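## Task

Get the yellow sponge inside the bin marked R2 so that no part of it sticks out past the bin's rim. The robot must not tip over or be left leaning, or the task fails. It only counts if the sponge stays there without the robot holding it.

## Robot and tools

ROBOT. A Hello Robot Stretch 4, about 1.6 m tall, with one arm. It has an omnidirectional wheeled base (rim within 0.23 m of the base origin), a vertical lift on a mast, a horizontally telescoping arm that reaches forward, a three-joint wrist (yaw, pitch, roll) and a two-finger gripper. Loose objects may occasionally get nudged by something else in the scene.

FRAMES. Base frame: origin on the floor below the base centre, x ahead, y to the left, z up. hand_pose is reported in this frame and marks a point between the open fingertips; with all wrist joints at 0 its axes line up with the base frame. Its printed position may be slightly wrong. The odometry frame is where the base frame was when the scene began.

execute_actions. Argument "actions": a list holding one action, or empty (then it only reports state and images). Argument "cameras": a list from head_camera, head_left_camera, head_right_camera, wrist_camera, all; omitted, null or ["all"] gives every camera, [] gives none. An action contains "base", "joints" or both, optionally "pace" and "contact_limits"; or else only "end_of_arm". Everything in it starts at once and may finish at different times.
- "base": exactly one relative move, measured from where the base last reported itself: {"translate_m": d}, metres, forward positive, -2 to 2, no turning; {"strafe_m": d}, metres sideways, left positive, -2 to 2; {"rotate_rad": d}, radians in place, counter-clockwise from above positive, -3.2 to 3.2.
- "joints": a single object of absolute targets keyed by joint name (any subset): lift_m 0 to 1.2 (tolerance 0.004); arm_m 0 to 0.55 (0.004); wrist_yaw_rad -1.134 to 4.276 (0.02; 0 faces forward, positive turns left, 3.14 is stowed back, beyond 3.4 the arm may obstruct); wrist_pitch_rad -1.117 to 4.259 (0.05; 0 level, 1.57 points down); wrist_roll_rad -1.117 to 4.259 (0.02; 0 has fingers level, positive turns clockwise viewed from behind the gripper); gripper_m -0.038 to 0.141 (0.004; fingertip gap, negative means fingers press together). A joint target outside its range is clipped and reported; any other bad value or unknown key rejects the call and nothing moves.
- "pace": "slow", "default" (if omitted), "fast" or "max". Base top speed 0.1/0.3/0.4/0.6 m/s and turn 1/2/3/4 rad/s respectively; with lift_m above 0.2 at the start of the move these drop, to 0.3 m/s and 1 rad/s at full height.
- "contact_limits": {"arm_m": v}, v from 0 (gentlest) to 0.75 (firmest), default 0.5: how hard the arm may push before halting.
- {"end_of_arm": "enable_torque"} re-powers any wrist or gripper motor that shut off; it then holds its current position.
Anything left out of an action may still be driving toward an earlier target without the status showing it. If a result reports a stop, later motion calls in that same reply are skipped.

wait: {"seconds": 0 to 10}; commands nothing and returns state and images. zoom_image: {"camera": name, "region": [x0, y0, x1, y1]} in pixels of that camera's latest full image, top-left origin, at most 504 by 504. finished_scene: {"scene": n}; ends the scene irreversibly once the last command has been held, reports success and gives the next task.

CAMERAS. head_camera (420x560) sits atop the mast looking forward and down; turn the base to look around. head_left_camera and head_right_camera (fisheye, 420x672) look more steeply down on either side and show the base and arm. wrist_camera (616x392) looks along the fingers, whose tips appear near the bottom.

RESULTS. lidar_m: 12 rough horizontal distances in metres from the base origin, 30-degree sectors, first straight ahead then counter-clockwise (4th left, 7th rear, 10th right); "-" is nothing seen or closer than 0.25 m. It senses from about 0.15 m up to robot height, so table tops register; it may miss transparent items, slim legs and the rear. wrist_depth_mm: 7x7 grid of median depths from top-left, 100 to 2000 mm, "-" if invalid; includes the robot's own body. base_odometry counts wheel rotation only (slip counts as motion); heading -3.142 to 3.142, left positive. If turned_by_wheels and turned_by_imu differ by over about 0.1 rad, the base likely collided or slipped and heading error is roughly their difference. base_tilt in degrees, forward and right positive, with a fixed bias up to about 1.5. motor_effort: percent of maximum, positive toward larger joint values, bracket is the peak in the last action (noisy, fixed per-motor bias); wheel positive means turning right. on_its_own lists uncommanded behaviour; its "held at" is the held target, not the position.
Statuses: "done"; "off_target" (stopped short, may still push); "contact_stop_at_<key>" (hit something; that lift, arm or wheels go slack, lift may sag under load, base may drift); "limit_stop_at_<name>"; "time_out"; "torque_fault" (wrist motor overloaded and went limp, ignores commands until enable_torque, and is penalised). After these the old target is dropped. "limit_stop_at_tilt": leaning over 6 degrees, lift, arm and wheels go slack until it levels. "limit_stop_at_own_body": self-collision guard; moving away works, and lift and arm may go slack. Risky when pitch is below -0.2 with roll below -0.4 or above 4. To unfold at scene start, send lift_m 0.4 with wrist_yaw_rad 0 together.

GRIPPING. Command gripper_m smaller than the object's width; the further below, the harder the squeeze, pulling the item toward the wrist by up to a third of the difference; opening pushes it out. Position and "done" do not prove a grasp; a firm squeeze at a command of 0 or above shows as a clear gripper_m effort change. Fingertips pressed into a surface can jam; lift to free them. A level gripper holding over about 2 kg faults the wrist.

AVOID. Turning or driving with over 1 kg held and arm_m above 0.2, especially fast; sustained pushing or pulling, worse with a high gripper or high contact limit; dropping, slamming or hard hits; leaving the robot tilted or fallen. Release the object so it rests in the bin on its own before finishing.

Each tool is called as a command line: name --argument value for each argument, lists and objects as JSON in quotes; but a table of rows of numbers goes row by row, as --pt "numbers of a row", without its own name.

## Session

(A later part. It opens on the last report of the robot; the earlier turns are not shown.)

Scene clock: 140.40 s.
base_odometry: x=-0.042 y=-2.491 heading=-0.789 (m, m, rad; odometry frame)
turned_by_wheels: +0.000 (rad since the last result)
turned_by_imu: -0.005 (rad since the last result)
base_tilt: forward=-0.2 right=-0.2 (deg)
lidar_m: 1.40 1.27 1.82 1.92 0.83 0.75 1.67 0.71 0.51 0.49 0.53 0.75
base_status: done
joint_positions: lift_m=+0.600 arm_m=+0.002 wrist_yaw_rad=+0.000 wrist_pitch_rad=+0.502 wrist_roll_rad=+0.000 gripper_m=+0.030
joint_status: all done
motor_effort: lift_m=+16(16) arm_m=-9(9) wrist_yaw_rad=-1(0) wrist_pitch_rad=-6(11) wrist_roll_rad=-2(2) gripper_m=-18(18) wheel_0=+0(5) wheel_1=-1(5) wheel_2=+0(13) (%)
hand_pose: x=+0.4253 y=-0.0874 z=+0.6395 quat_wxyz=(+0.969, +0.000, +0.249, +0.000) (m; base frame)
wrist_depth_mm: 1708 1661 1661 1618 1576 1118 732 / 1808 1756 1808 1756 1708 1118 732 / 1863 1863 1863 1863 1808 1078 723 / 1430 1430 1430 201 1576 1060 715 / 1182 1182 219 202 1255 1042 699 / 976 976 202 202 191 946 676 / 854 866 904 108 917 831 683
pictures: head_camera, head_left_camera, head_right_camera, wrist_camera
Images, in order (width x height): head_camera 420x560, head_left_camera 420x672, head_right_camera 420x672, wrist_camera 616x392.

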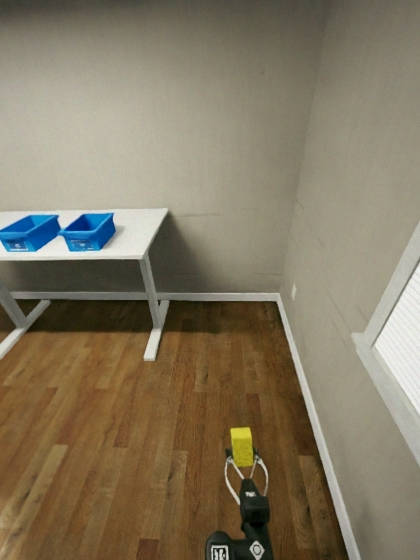

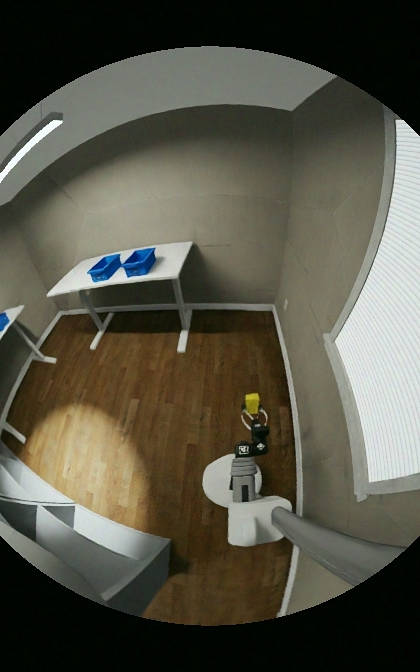

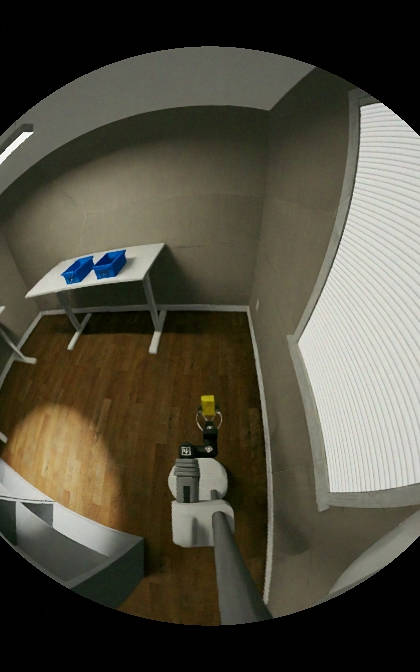

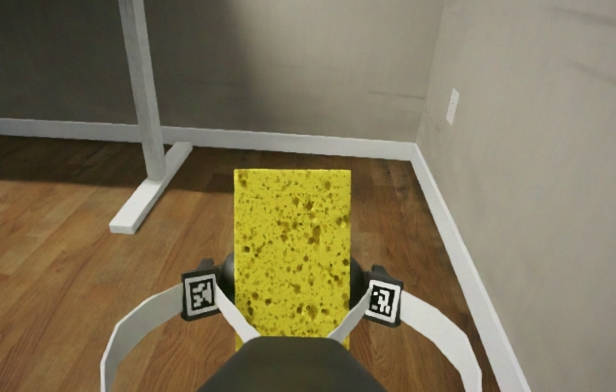

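execute_actions --actions '[{"base":{"strafe_m":0.95},"joints":{"lift_m":1.1,"wrist_pitch_rad":0.3},"pace":"max"}]'

Scene clock: 147.70 s.
base_odometry: x=+0.632 y=-1.822 heading=-0.789 (m, m, rad; odometry frame)
turned_by_wheels: +0.000 (rad since the last result)
turned_by_imu: -0.004 (rad since the last result)
base_tilt: forward=-0.2 right=-0.1 (deg)
lidar_m: 1.24 1.31 1.50 1.47 0.77 0.56 0.53 0.56 1.54 1.45 1.53 1.28
base_status: done
joint_positions: lift_m=+1.100 arm_m=+0.002 wrist_yaw_rad=+0.000 wrist_pitch_rad=+0.302 wrist_roll_rad=+0.000 gripper_m=+0.030
joint_status: all done
motor_effort: lift_m=+20(23) arm_m=-8(9) wrist_yaw_rad=-1(0) wrist_pitch_rad=-6(13) wrist_roll_rad=-2(2) gripper_m=-16(14) wheel_0=+1(12) wheel_1=-1(12) wheel_2=-1(1) (%)
hand_pose: x=+0.4478 y=-0.0874 z=+1.1922 quat_wxyz=(+0.989, +0.000, +0.151, +0.000) (m; base frame)
wrist_depth_mm: 1708 1708 1661 1661 1661 1661 1661 / 1756 1756 1756 1756 1756 1756 1708 / 1808 1661 1366 1756 1808 1863 1808 / 1756 1983 1098 201 1205 1863 1921 / - - 220 202 1983 1983 1983 / 1983 1708 202 203 191 - 1983 / 1661 1661 1808 108 1756 1756 1808
pictures: head_camera, head_left_camera, head_right_camera, wrist_camera
Images, in order (width x height): head_camera 420x560, head_left_camera 420x672, head_right_camera 420x672, wrist_camera 616x392.

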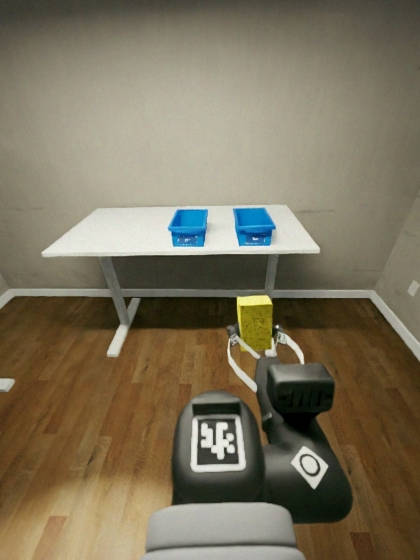

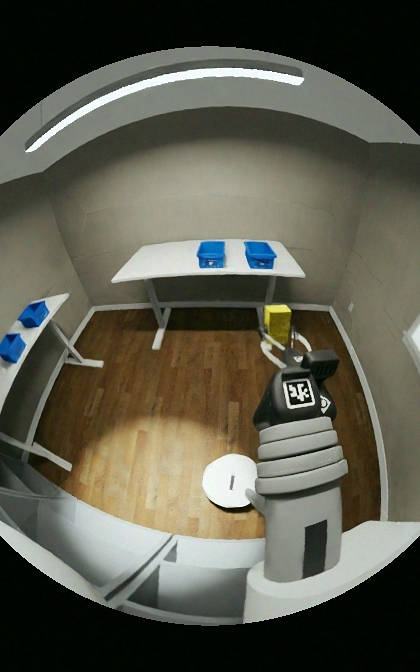

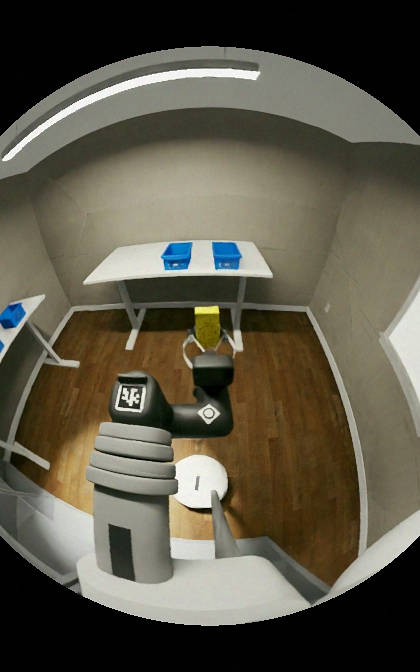

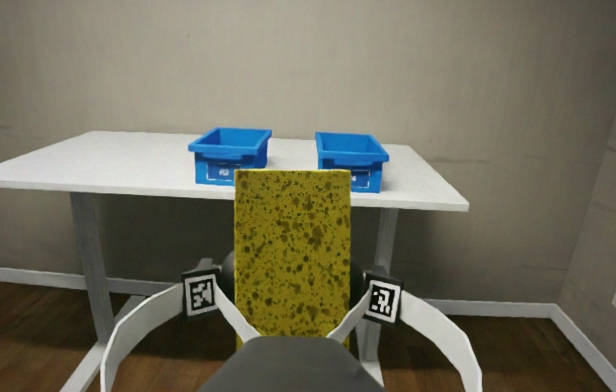

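zoom_image --camera "wrist_camera" --region '[180, 120, 400, 200]'

zoom_image --camera "head_camera" --region '[160, 200, 290, 260]'

Region (180, 120, 400, 200) of wrist_camera's 616x392 image, scaled by 2.291; it fills the top 183 rows of this view, and the rest is white.

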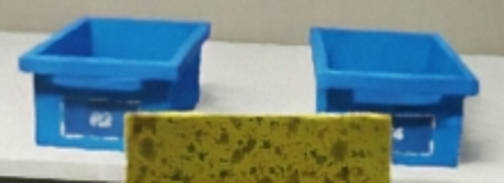

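Region (160, 200, 290, 260) of head_camera's 420x560 image, scaled by 3.877, with more detail than that image has; it fills the top 233 rows of this view, and the rest is white.

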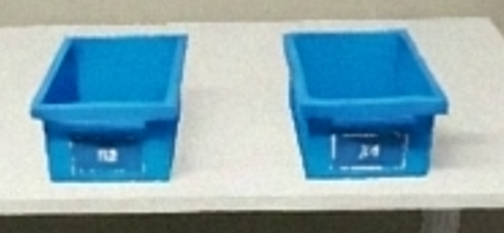

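execute_actions --actions '[{"base":{"translate_m":0.7},"joints":{"lift_m":1.2,"wrist_pitch_rad":0.7},"pace":"max"}]' --cameras '[]'

execute_actions --actions '[{"base":{"strafe_m":0.21},"pace":"fast"}]'

Scene clock: 164.50 s.
base_odometry: x=+1.125 y=-2.319 heading=-0.789 (m, m, rad; odometry frame)
turned_by_wheels: +0.000 (rad since the last result)
turned_by_imu: -0.003 (rad since the last result)
base_tilt: forward=-0.2 right=-0.1 (deg)
lidar_m: 0.54 0.56 0.83 1.44 1.51 1.28 1.23 1.30 1.53 1.48 0.75 0.54
base_status: done
joint_positions: lift_m=+1.199 arm_m=+0.002 wrist_yaw_rad=+0.000 wrist_pitch_rad=+0.702 wrist_roll_rad=+0.000 gripper_m=+0.030
joint_status: all done
joint sent to its limit — the command would take lift_m past its upper limit, so that joint was sent only as far as its limit.
motor_effort: lift_m=+20(23) arm_m=-9(9) wrist_yaw_rad=-1(0) wrist_pitch_rad=-5(4) wrist_roll_rad=-1(1) gripper_m=-19(16) wheel_0=+1(6) wheel_1=+0(6) wheel_2=+0(10) (%)
hand_pose: x=+0.3927 y=-0.0874 z=+1.1907 quat_wxyz=(+0.939, +0.000, +0.344, +0.000) (m; base frame)
wrist_depth_mm: 1060 1060 1078 1060 1042 1025 991 / 878 891 842 931 976 1078 1098 / 707 634 699 750 707 768 1229 / 574 466 477 201 634 559 691 / 535 517 220 202 508 544 569 / 1430 1499 201 202 191 1537 1499 / 1308 1336 1397 108 1397 1430 1430
pictures: none
No camera images: the call's "cameras" was empty. Leave "cameras" out to get every camera's image.

Scene clock: 166.50 s.
base_odometry: x=+1.274 y=-2.171 heading=-0.789 (m, m, rad; odometry frame)
turned_by_wheels: +0.000 (rad since the last result)
turned_by_imu: -0.001 (rad since the last result)
base_tilt: forward=-0.2 right=-0.1 (deg)
lidar_m: 0.55 0.59 0.84 1.21 1.29 1.27 1.23 1.29 1.75 1.69 0.77 0.58
base_status: done
joint_positions: lift_m=+1.199 arm_m=+0.002 wrist_yaw_rad=+0.000 wrist_pitch_rad=+0.702 wrist_roll_rad=+0.000 gripper_m=+0.030
joint_status: not commanded
motor_effort: lift_m=+19(20) arm_m=-8(8) wrist_yaw_rad=-1(1) wrist_pitch_rad=-5(5) wrist_roll_rad=-2(2) gripper_m=-17(15) wheel_0=+2(8) wheel_1=-2(7) wheel_2=-1(1) (%)
hand_pose: x=+0.3927 y=-0.0874 z=+1.1907 quat_wxyz=(+0.939, +0.000, +0.344, +0.000) (m; base frame)
wrist_depth_mm: 1078 1098 1078 1060 1042 1042 1008 / 891 891 917 699 960 991 1060 / 707 723 707 723 750 691 676 / 597 609 504 200 627 603 580 / 525 530 219 202 549 544 525 / 1464 1397 201 202 190 1229 1499 / 1308 1336 1397 108 1397 1366 1430
pictures: head_camera, head_left_camera, head_right_camera, wrist_camera
Images, in order (width x height): head_camera 420x560, head_left_camera 420x672, head_right_camera 420x672, wrist_camera 616x392.

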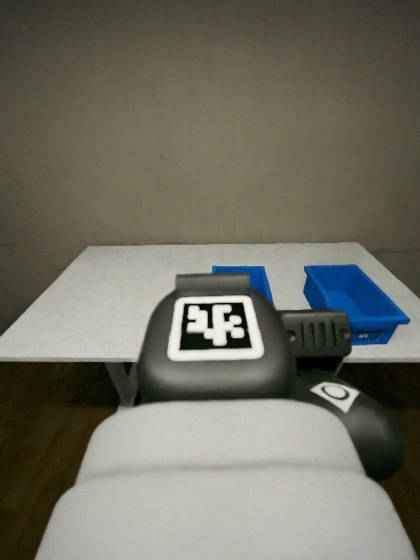

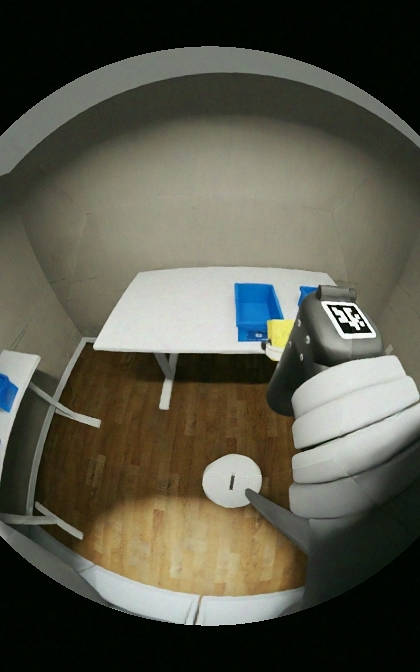

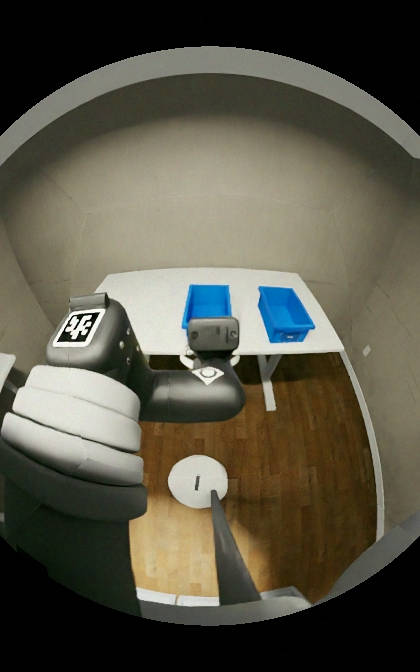

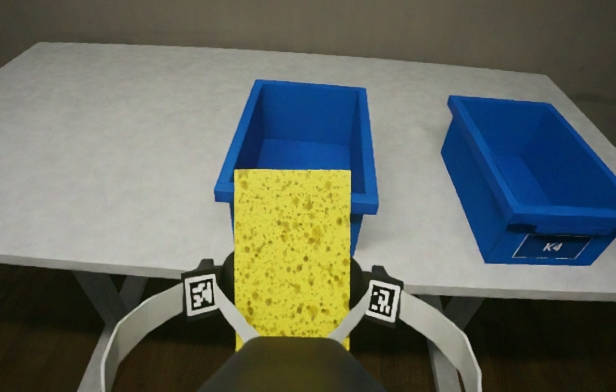

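Need to verify label; pitch down more to see it.

execute_actions --actions '[{"joints":{"wrist_pitch_rad":1.0}}]' --cameras '["wrist_camera"]'

Scene clock: 169.27 s.
base_odometry: x=+1.274 y=-2.171 heading=-0.789 (m, m, rad; odometry frame)
turned_by_wheels: +0.000 (rad since the last result)
turned_by_imu: +0.000 (rad since the last result)
base_tilt: forward=-0.2 right=-0.2 (deg)
lidar_m: 0.55 0.60 0.83 1.22 1.28 1.28 1.23 1.29 1.75 1.69 0.74 0.55
base_status: not commanded
joint_positions: lift_m=+1.199 arm_m=+0.002 wrist_yaw_rad=+0.000 wrist_pitch_rad=+1.001 wrist_roll_rad=+0.000 gripper_m=+0.030
joint_status: all done
motor_effort: lift_m=+20(20) arm_m=-9(8) wrist_yaw_rad=+0(1) wrist_pitch_rad=-3(2) wrist_roll_rad=-2(1) gripper_m=-17(16) wheel_0=+1(1) wheel_1=-2(2) wheel_2=-1(1) (%)
hand_pose: x=+0.3281 y=-0.0874 z=+1.1340 quat_wxyz=(+0.877, +0.000, +0.480, +0.000) (m; base frame)
wrist_depth_mm: 603 609 591 627 627 591 634 / 539 549 535 439 559 559 439 / 508 517 512 512 521 521 517 / 1499 1499 1537 200 1618 1576 1618 / 1397 1430 219 202 1499 1537 1537 / 1281 1308 202 202 191 1397 1430 / 1205 1205 1255 108 1308 1255 1336
pictures: wrist_camera
Images, in order (width x height): wrist_camera 616x392.

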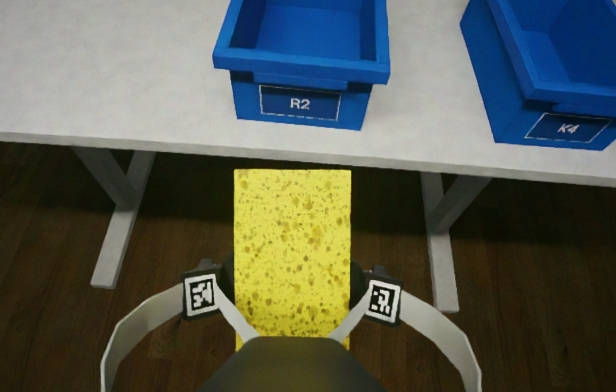

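execute_actions --actions '[{"base":{"translate_m":0.15},"joints":{"wrist_pitch_rad":0.8,"arm_m":0.2}}]' --cameras '["wrist_camera","head_left_camera","head_right_camera"]'

Scene clock: 181.20 s.
base_odometry: x=+1.380 y=-2.277 heading=-0.789 (m, m, rad; odometry frame)
turned_by_wheels: +0.000 (rad since the last result)
turned_by_imu: -0.001 (rad since the last result)
base_tilt: forward=-0.2 right=-0.2 (deg)
lidar_m: 0.39 0.43 0.63 1.22 1.30 1.43 1.38 1.49 1.76 1.71 0.56 0.43
base_status: done
joint_positions: lift_m=+1.199 arm_m=+0.198 wrist_yaw_rad=+0.000 wrist_pitch_rad=+0.802 wrist_roll_rad=+0.000 gripper_m=+0.030
joint_status: all done
motor_effort: lift_m=+19(20) arm_m=+9(11) wrist_yaw_rad=-2(1) wrist_pitch_rad=-5(11) wrist_roll_rad=-2(1) gripper_m=-16(15) wheel_0=+1(6) wheel_1=+1(5) wheel_2=+2(8) (%)
hand_pose: x=+0.5700 y=-0.0874 z=+1.1696 quat_wxyz=(+0.921, +0.000, +0.390, +0.000) (m; base frame)
wrist_depth_mm: 778 768 759 741 741 732 723 / 715 732 750 759 778 778 778 / 609 627 634 647 654 676 691 / 530 539 521 201 559 580 591 / 469 477 219 202 433 508 407 / 427 418 201 202 191 452 394 / 387 387 298 108 329 402 387
pictures: head_left_camera, head_right_camera, wrist_camera
Images, in order (width x height): head_left_camera 420x672, head_right_camera 420x672, wrist_camera 616x392.

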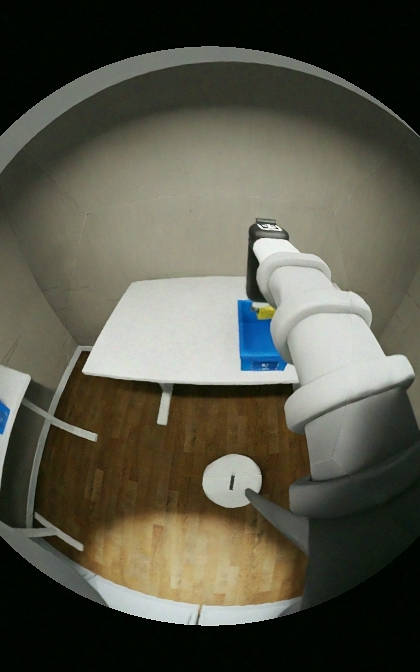

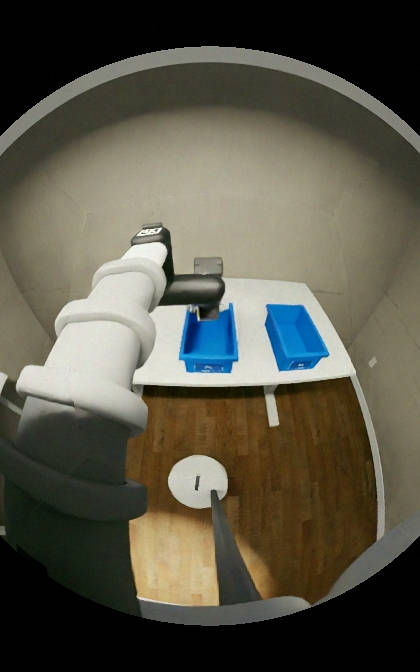

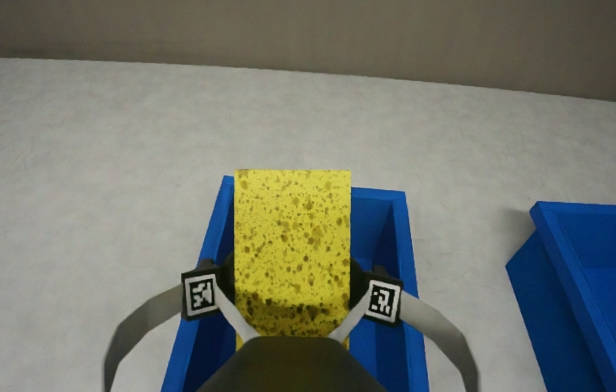

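execute_actions --actions '[{"joints":{"wrist_pitch_rad":1.55,"arm_m":0.42}}]' --cameras '["wrist_camera","head_left_camera","head_right_camera"]'

Scene clock: 188.10 s.
base_odometry: x=+1.380 y=-2.277 heading=-0.789 (m, m, rad; odometry frame)
turned_by_wheels: +0.000 (rad since the last result)
turned_by_imu: -0.001 (rad since the last result)
base_tilt: forward=-0.2 right=-0.2 (deg)
lidar_m: 0.39 0.41 0.61 1.22 1.28 1.44 1.37 1.48 1.75 1.70 0.57 0.42
base_status: not commanded
joint_positions: lift_m=+1.199 arm_m=+0.418 wrist_yaw_rad=+0.000 wrist_pitch_rad=+1.550 wrist_roll_rad=+0.000 gripper_m=+0.030
joint_status: all done
motor_effort: lift_m=+18(20) arm_m=+9(11) wrist_yaw_rad=-1(2) wrist_pitch_rad=+0(14) wrist_roll_rad=-1(2) gripper_m=-16(15) wheel_0=+0(0) wheel_1=+1(2) wheel_2=+0(2) (%)
hand_pose: x=+0.5952 y=-0.0874 z=+1.0886 quat_wxyz=(+0.714, +0.000, +0.700, +0.000) (m; base frame)
wrist_depth_mm: 349 351 238 357 366 366 370 / 351 353 267 291 263 368 370 / 353 355 330 359 362 368 373 / 353 357 266 201 364 373 373 / 355 357 219 202 309 373 375 / 357 359 202 202 191 377 377 / 359 303 327 108 298 379 375
pictures: head_left_camera, head_right_camera, wrist_camera
Images, in order (width x height): head_left_camera 420x672, head_right_camera 420x672, wrist_camera 616x392.

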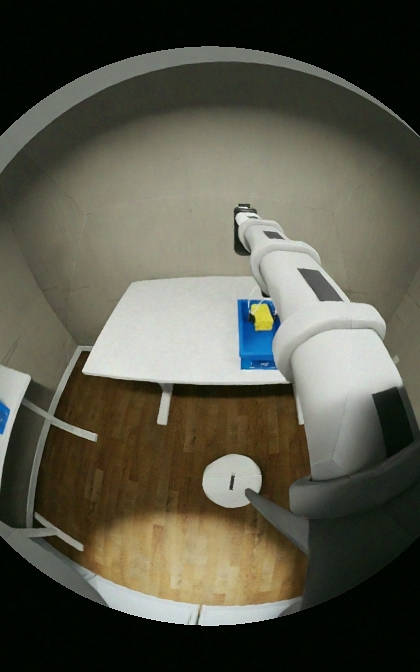

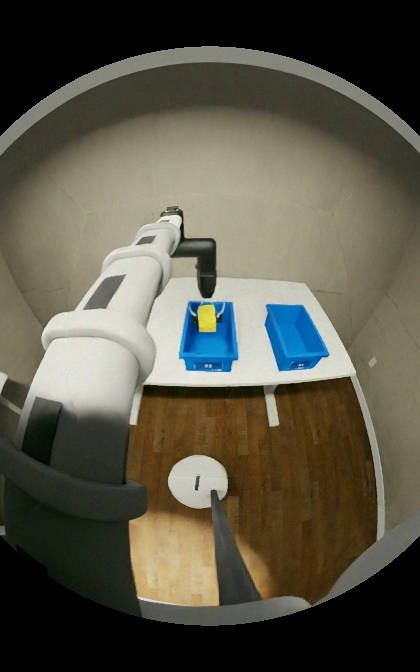

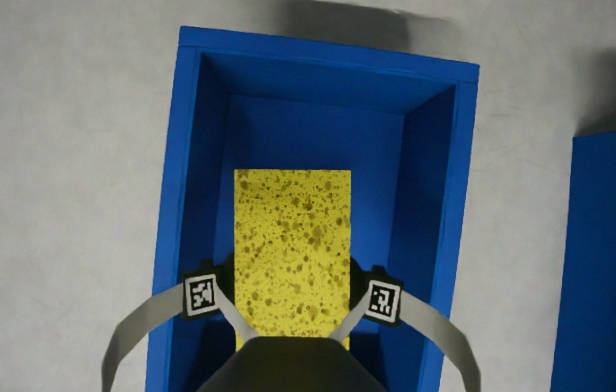

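execute_actions --actions '[{"base":{"strafe_m":-0.012},"joints":{"lift_m":1.105,"wrist_roll_rad":0.08}}]' --cameras '["wrist_camera","head_right_camera"]'

Scene clock: 196.17 s.
base_odometry: x=+1.371 y=-2.286 heading=-0.789 (m, m, rad; odometry frame)
turned_by_wheels: +0.000 (rad since the last result)
turned_by_imu: -0.001 (rad since the last result)
base_tilt: forward=-0.2 right=-0.1 (deg)
lidar_m: 0.40 0.43 0.62 1.23 1.29 1.41 1.38 1.44 1.77 1.69 0.57 0.41
base_status: done
joint_positions: lift_m=+1.105 arm_m=+0.418 wrist_yaw_rad=+0.000 wrist_pitch_rad=+1.550 wrist_roll_rad=+0.080 gripper_m=+0.030
joint_status: all done
motor_effort: lift_m=+15(17) arm_m=+9(9) wrist_yaw_rad=-1(1) wrist_pitch_rad=+0(0) wrist_roll_rad=+1(2) gripper_m=-14(16) wheel_0=-1(9) wheel_1=-2(5) wheel_2=+0(0) (%)
hand_pose: x=+0.5952 y=-0.0874 z=+0.9950 quat_wxyz=(+0.714, +0.028, +0.699, -0.028) (m; base frame)
wrist_depth_mm: 143 172 186 182 180 162 273 / 144 189 262 264 252 163 276 / 202 193 263 265 267 163 277 / 146 195 263 201 268 162 278 / 147 196 219 202 267 160 278 / 147 169 202 203 191 156 281 / 147 198 267 108 271 154 282
pictures: head_right_camera, wrist_camera
Images, in order (width x height): head_right_camera 420x672, wrist_camera 616x392.

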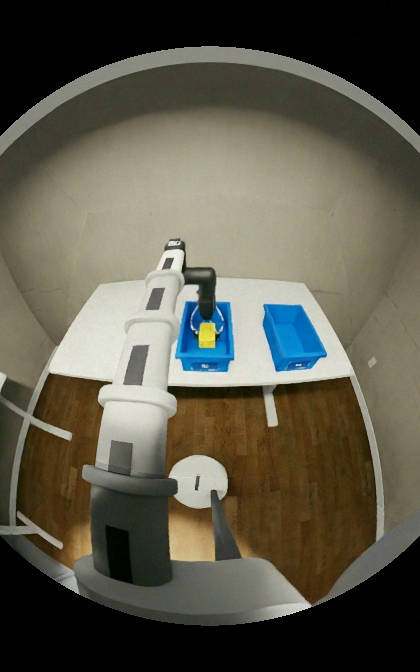

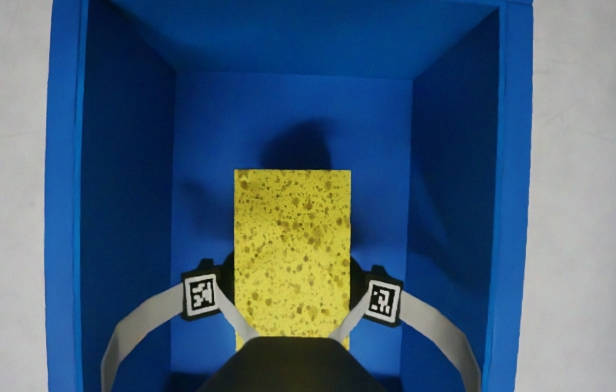

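execute_actions --actions '[{"joints":{"lift_m":1.1,"gripper_m":0.078}}]' --cameras '["wrist_camera"]'

execute_actions --actions '[{"joints":{"lift_m":1.199},"pace":"fast"}]' --cameras '["wrist_camera","head_right_camera"]'

Scene clock: 202.70 s.
base_odometry: x=+1.371 y=-2.286 heading=-0.789 (m, m, rad; odometry frame)
turned_by_wheels: +0.000 (rad since the last result)
turned_by_imu: -0.001 (rad since the last result)
base_tilt: forward=-0.2 right=-0.1 (deg)
lidar_m: 0.39 0.44 0.61 1.23 1.32 1.42 1.37 1.46 1.72 1.69 0.57 0.42
base_status: not commanded
joint_positions: lift_m=+1.100 arm_m=+0.418 wrist_yaw_rad=+0.000 wrist_pitch_rad=+1.550 wrist_roll_rad=+0.080 gripper_m=+0.078
joint_status: all done
motor_effort: lift_m=+15(16) arm_m=+9(9) wrist_yaw_rad=-1(1) wrist_pitch_rad=+0(0) wrist_roll_rad=+1(0) gripper_m=-2(20) wheel_0=+0(0) wheel_1=-2(1) wheel_2=+0(0) (%)
hand_pose: x=+0.5952 y=-0.0874 z=+0.9900 quat_wxyz=(+0.714, +0.028, +0.699, -0.028) (m; base frame)
wrist_depth_mm: 138 173 186 183 180 162 268 / 139 189 257 259 253 163 270 / 142 192 258 262 262 163 271 / 143 195 259 217 263 162 272 / 144 196 218 217 264 160 274 / 141 169 216 218 214 156 274 / 142 169 263 108 266 150 276
pictures: wrist_camera
Images, in order (width x height): wrist_camera 616x392.

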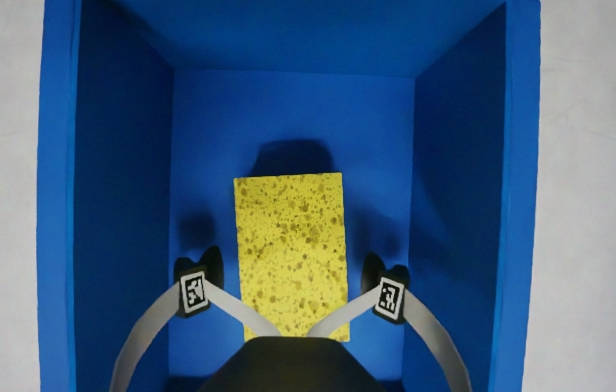

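Scene clock: 203.87 s.
base_odometry: x=+1.371 y=-2.286 heading=-0.789 (m, m, rad; odometry frame)
turned_by_wheels: +0.000 (rad since the last result)
turned_by_imu: +0.000 (rad since the last result)
base_tilt: forward=-0.1 right=-0.2 (deg)
lidar_m: 0.38 0.41 0.62 1.23 1.30 1.42 1.38 1.47 1.72 1.69 0.56 0.39
base_status: not commanded
joint_positions: lift_m=+1.199 arm_m=+0.418 wrist_yaw_rad=+0.000 wrist_pitch_rad=+1.550 wrist_roll_rad=+0.080 gripper_m=+0.078
joint_status: all done
motor_effort: lift_m=+21(23) arm_m=+9(9) wrist_yaw_rad=-1(1) wrist_pitch_rad=+0(0) wrist_roll_rad=+0(1) gripper_m=-4(3) wheel_0=+0(0) wheel_1=-1(2) wheel_2=+0(0) (%)
hand_pose: x=+0.5953 y=-0.0874 z=+1.0884 quat_wxyz=(+0.714, +0.028, +0.699, -0.028) (m; base frame)
wrist_depth_mm: 349 351 353 357 362 366 368 / 353 353 291 287 251 368 373 / 351 355 355 362 309 370 370 / 355 355 357 317 304 370 370 / 355 355 329 317 264 373 370 / 357 359 294 364 218 375 373 / 357 264 364 108 285 377 375
pictures: head_right_camera, wrist_camera
Images, in order (width x height): head_right_camera 420x672, wrist_camera 616x392.

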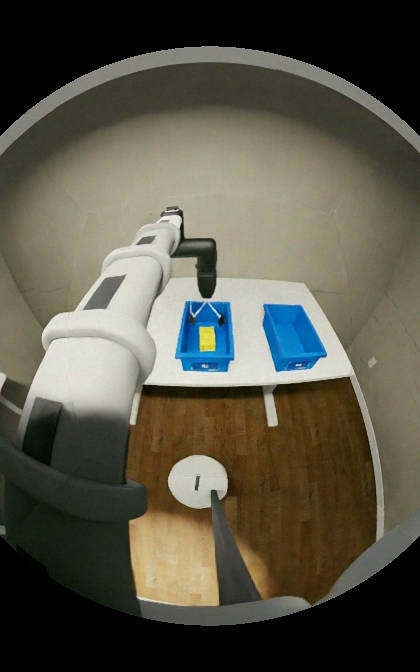

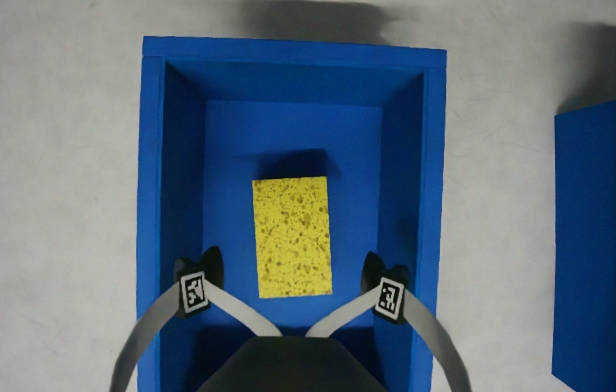

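finished_scene --scene 1

The scene is finished: the task was done.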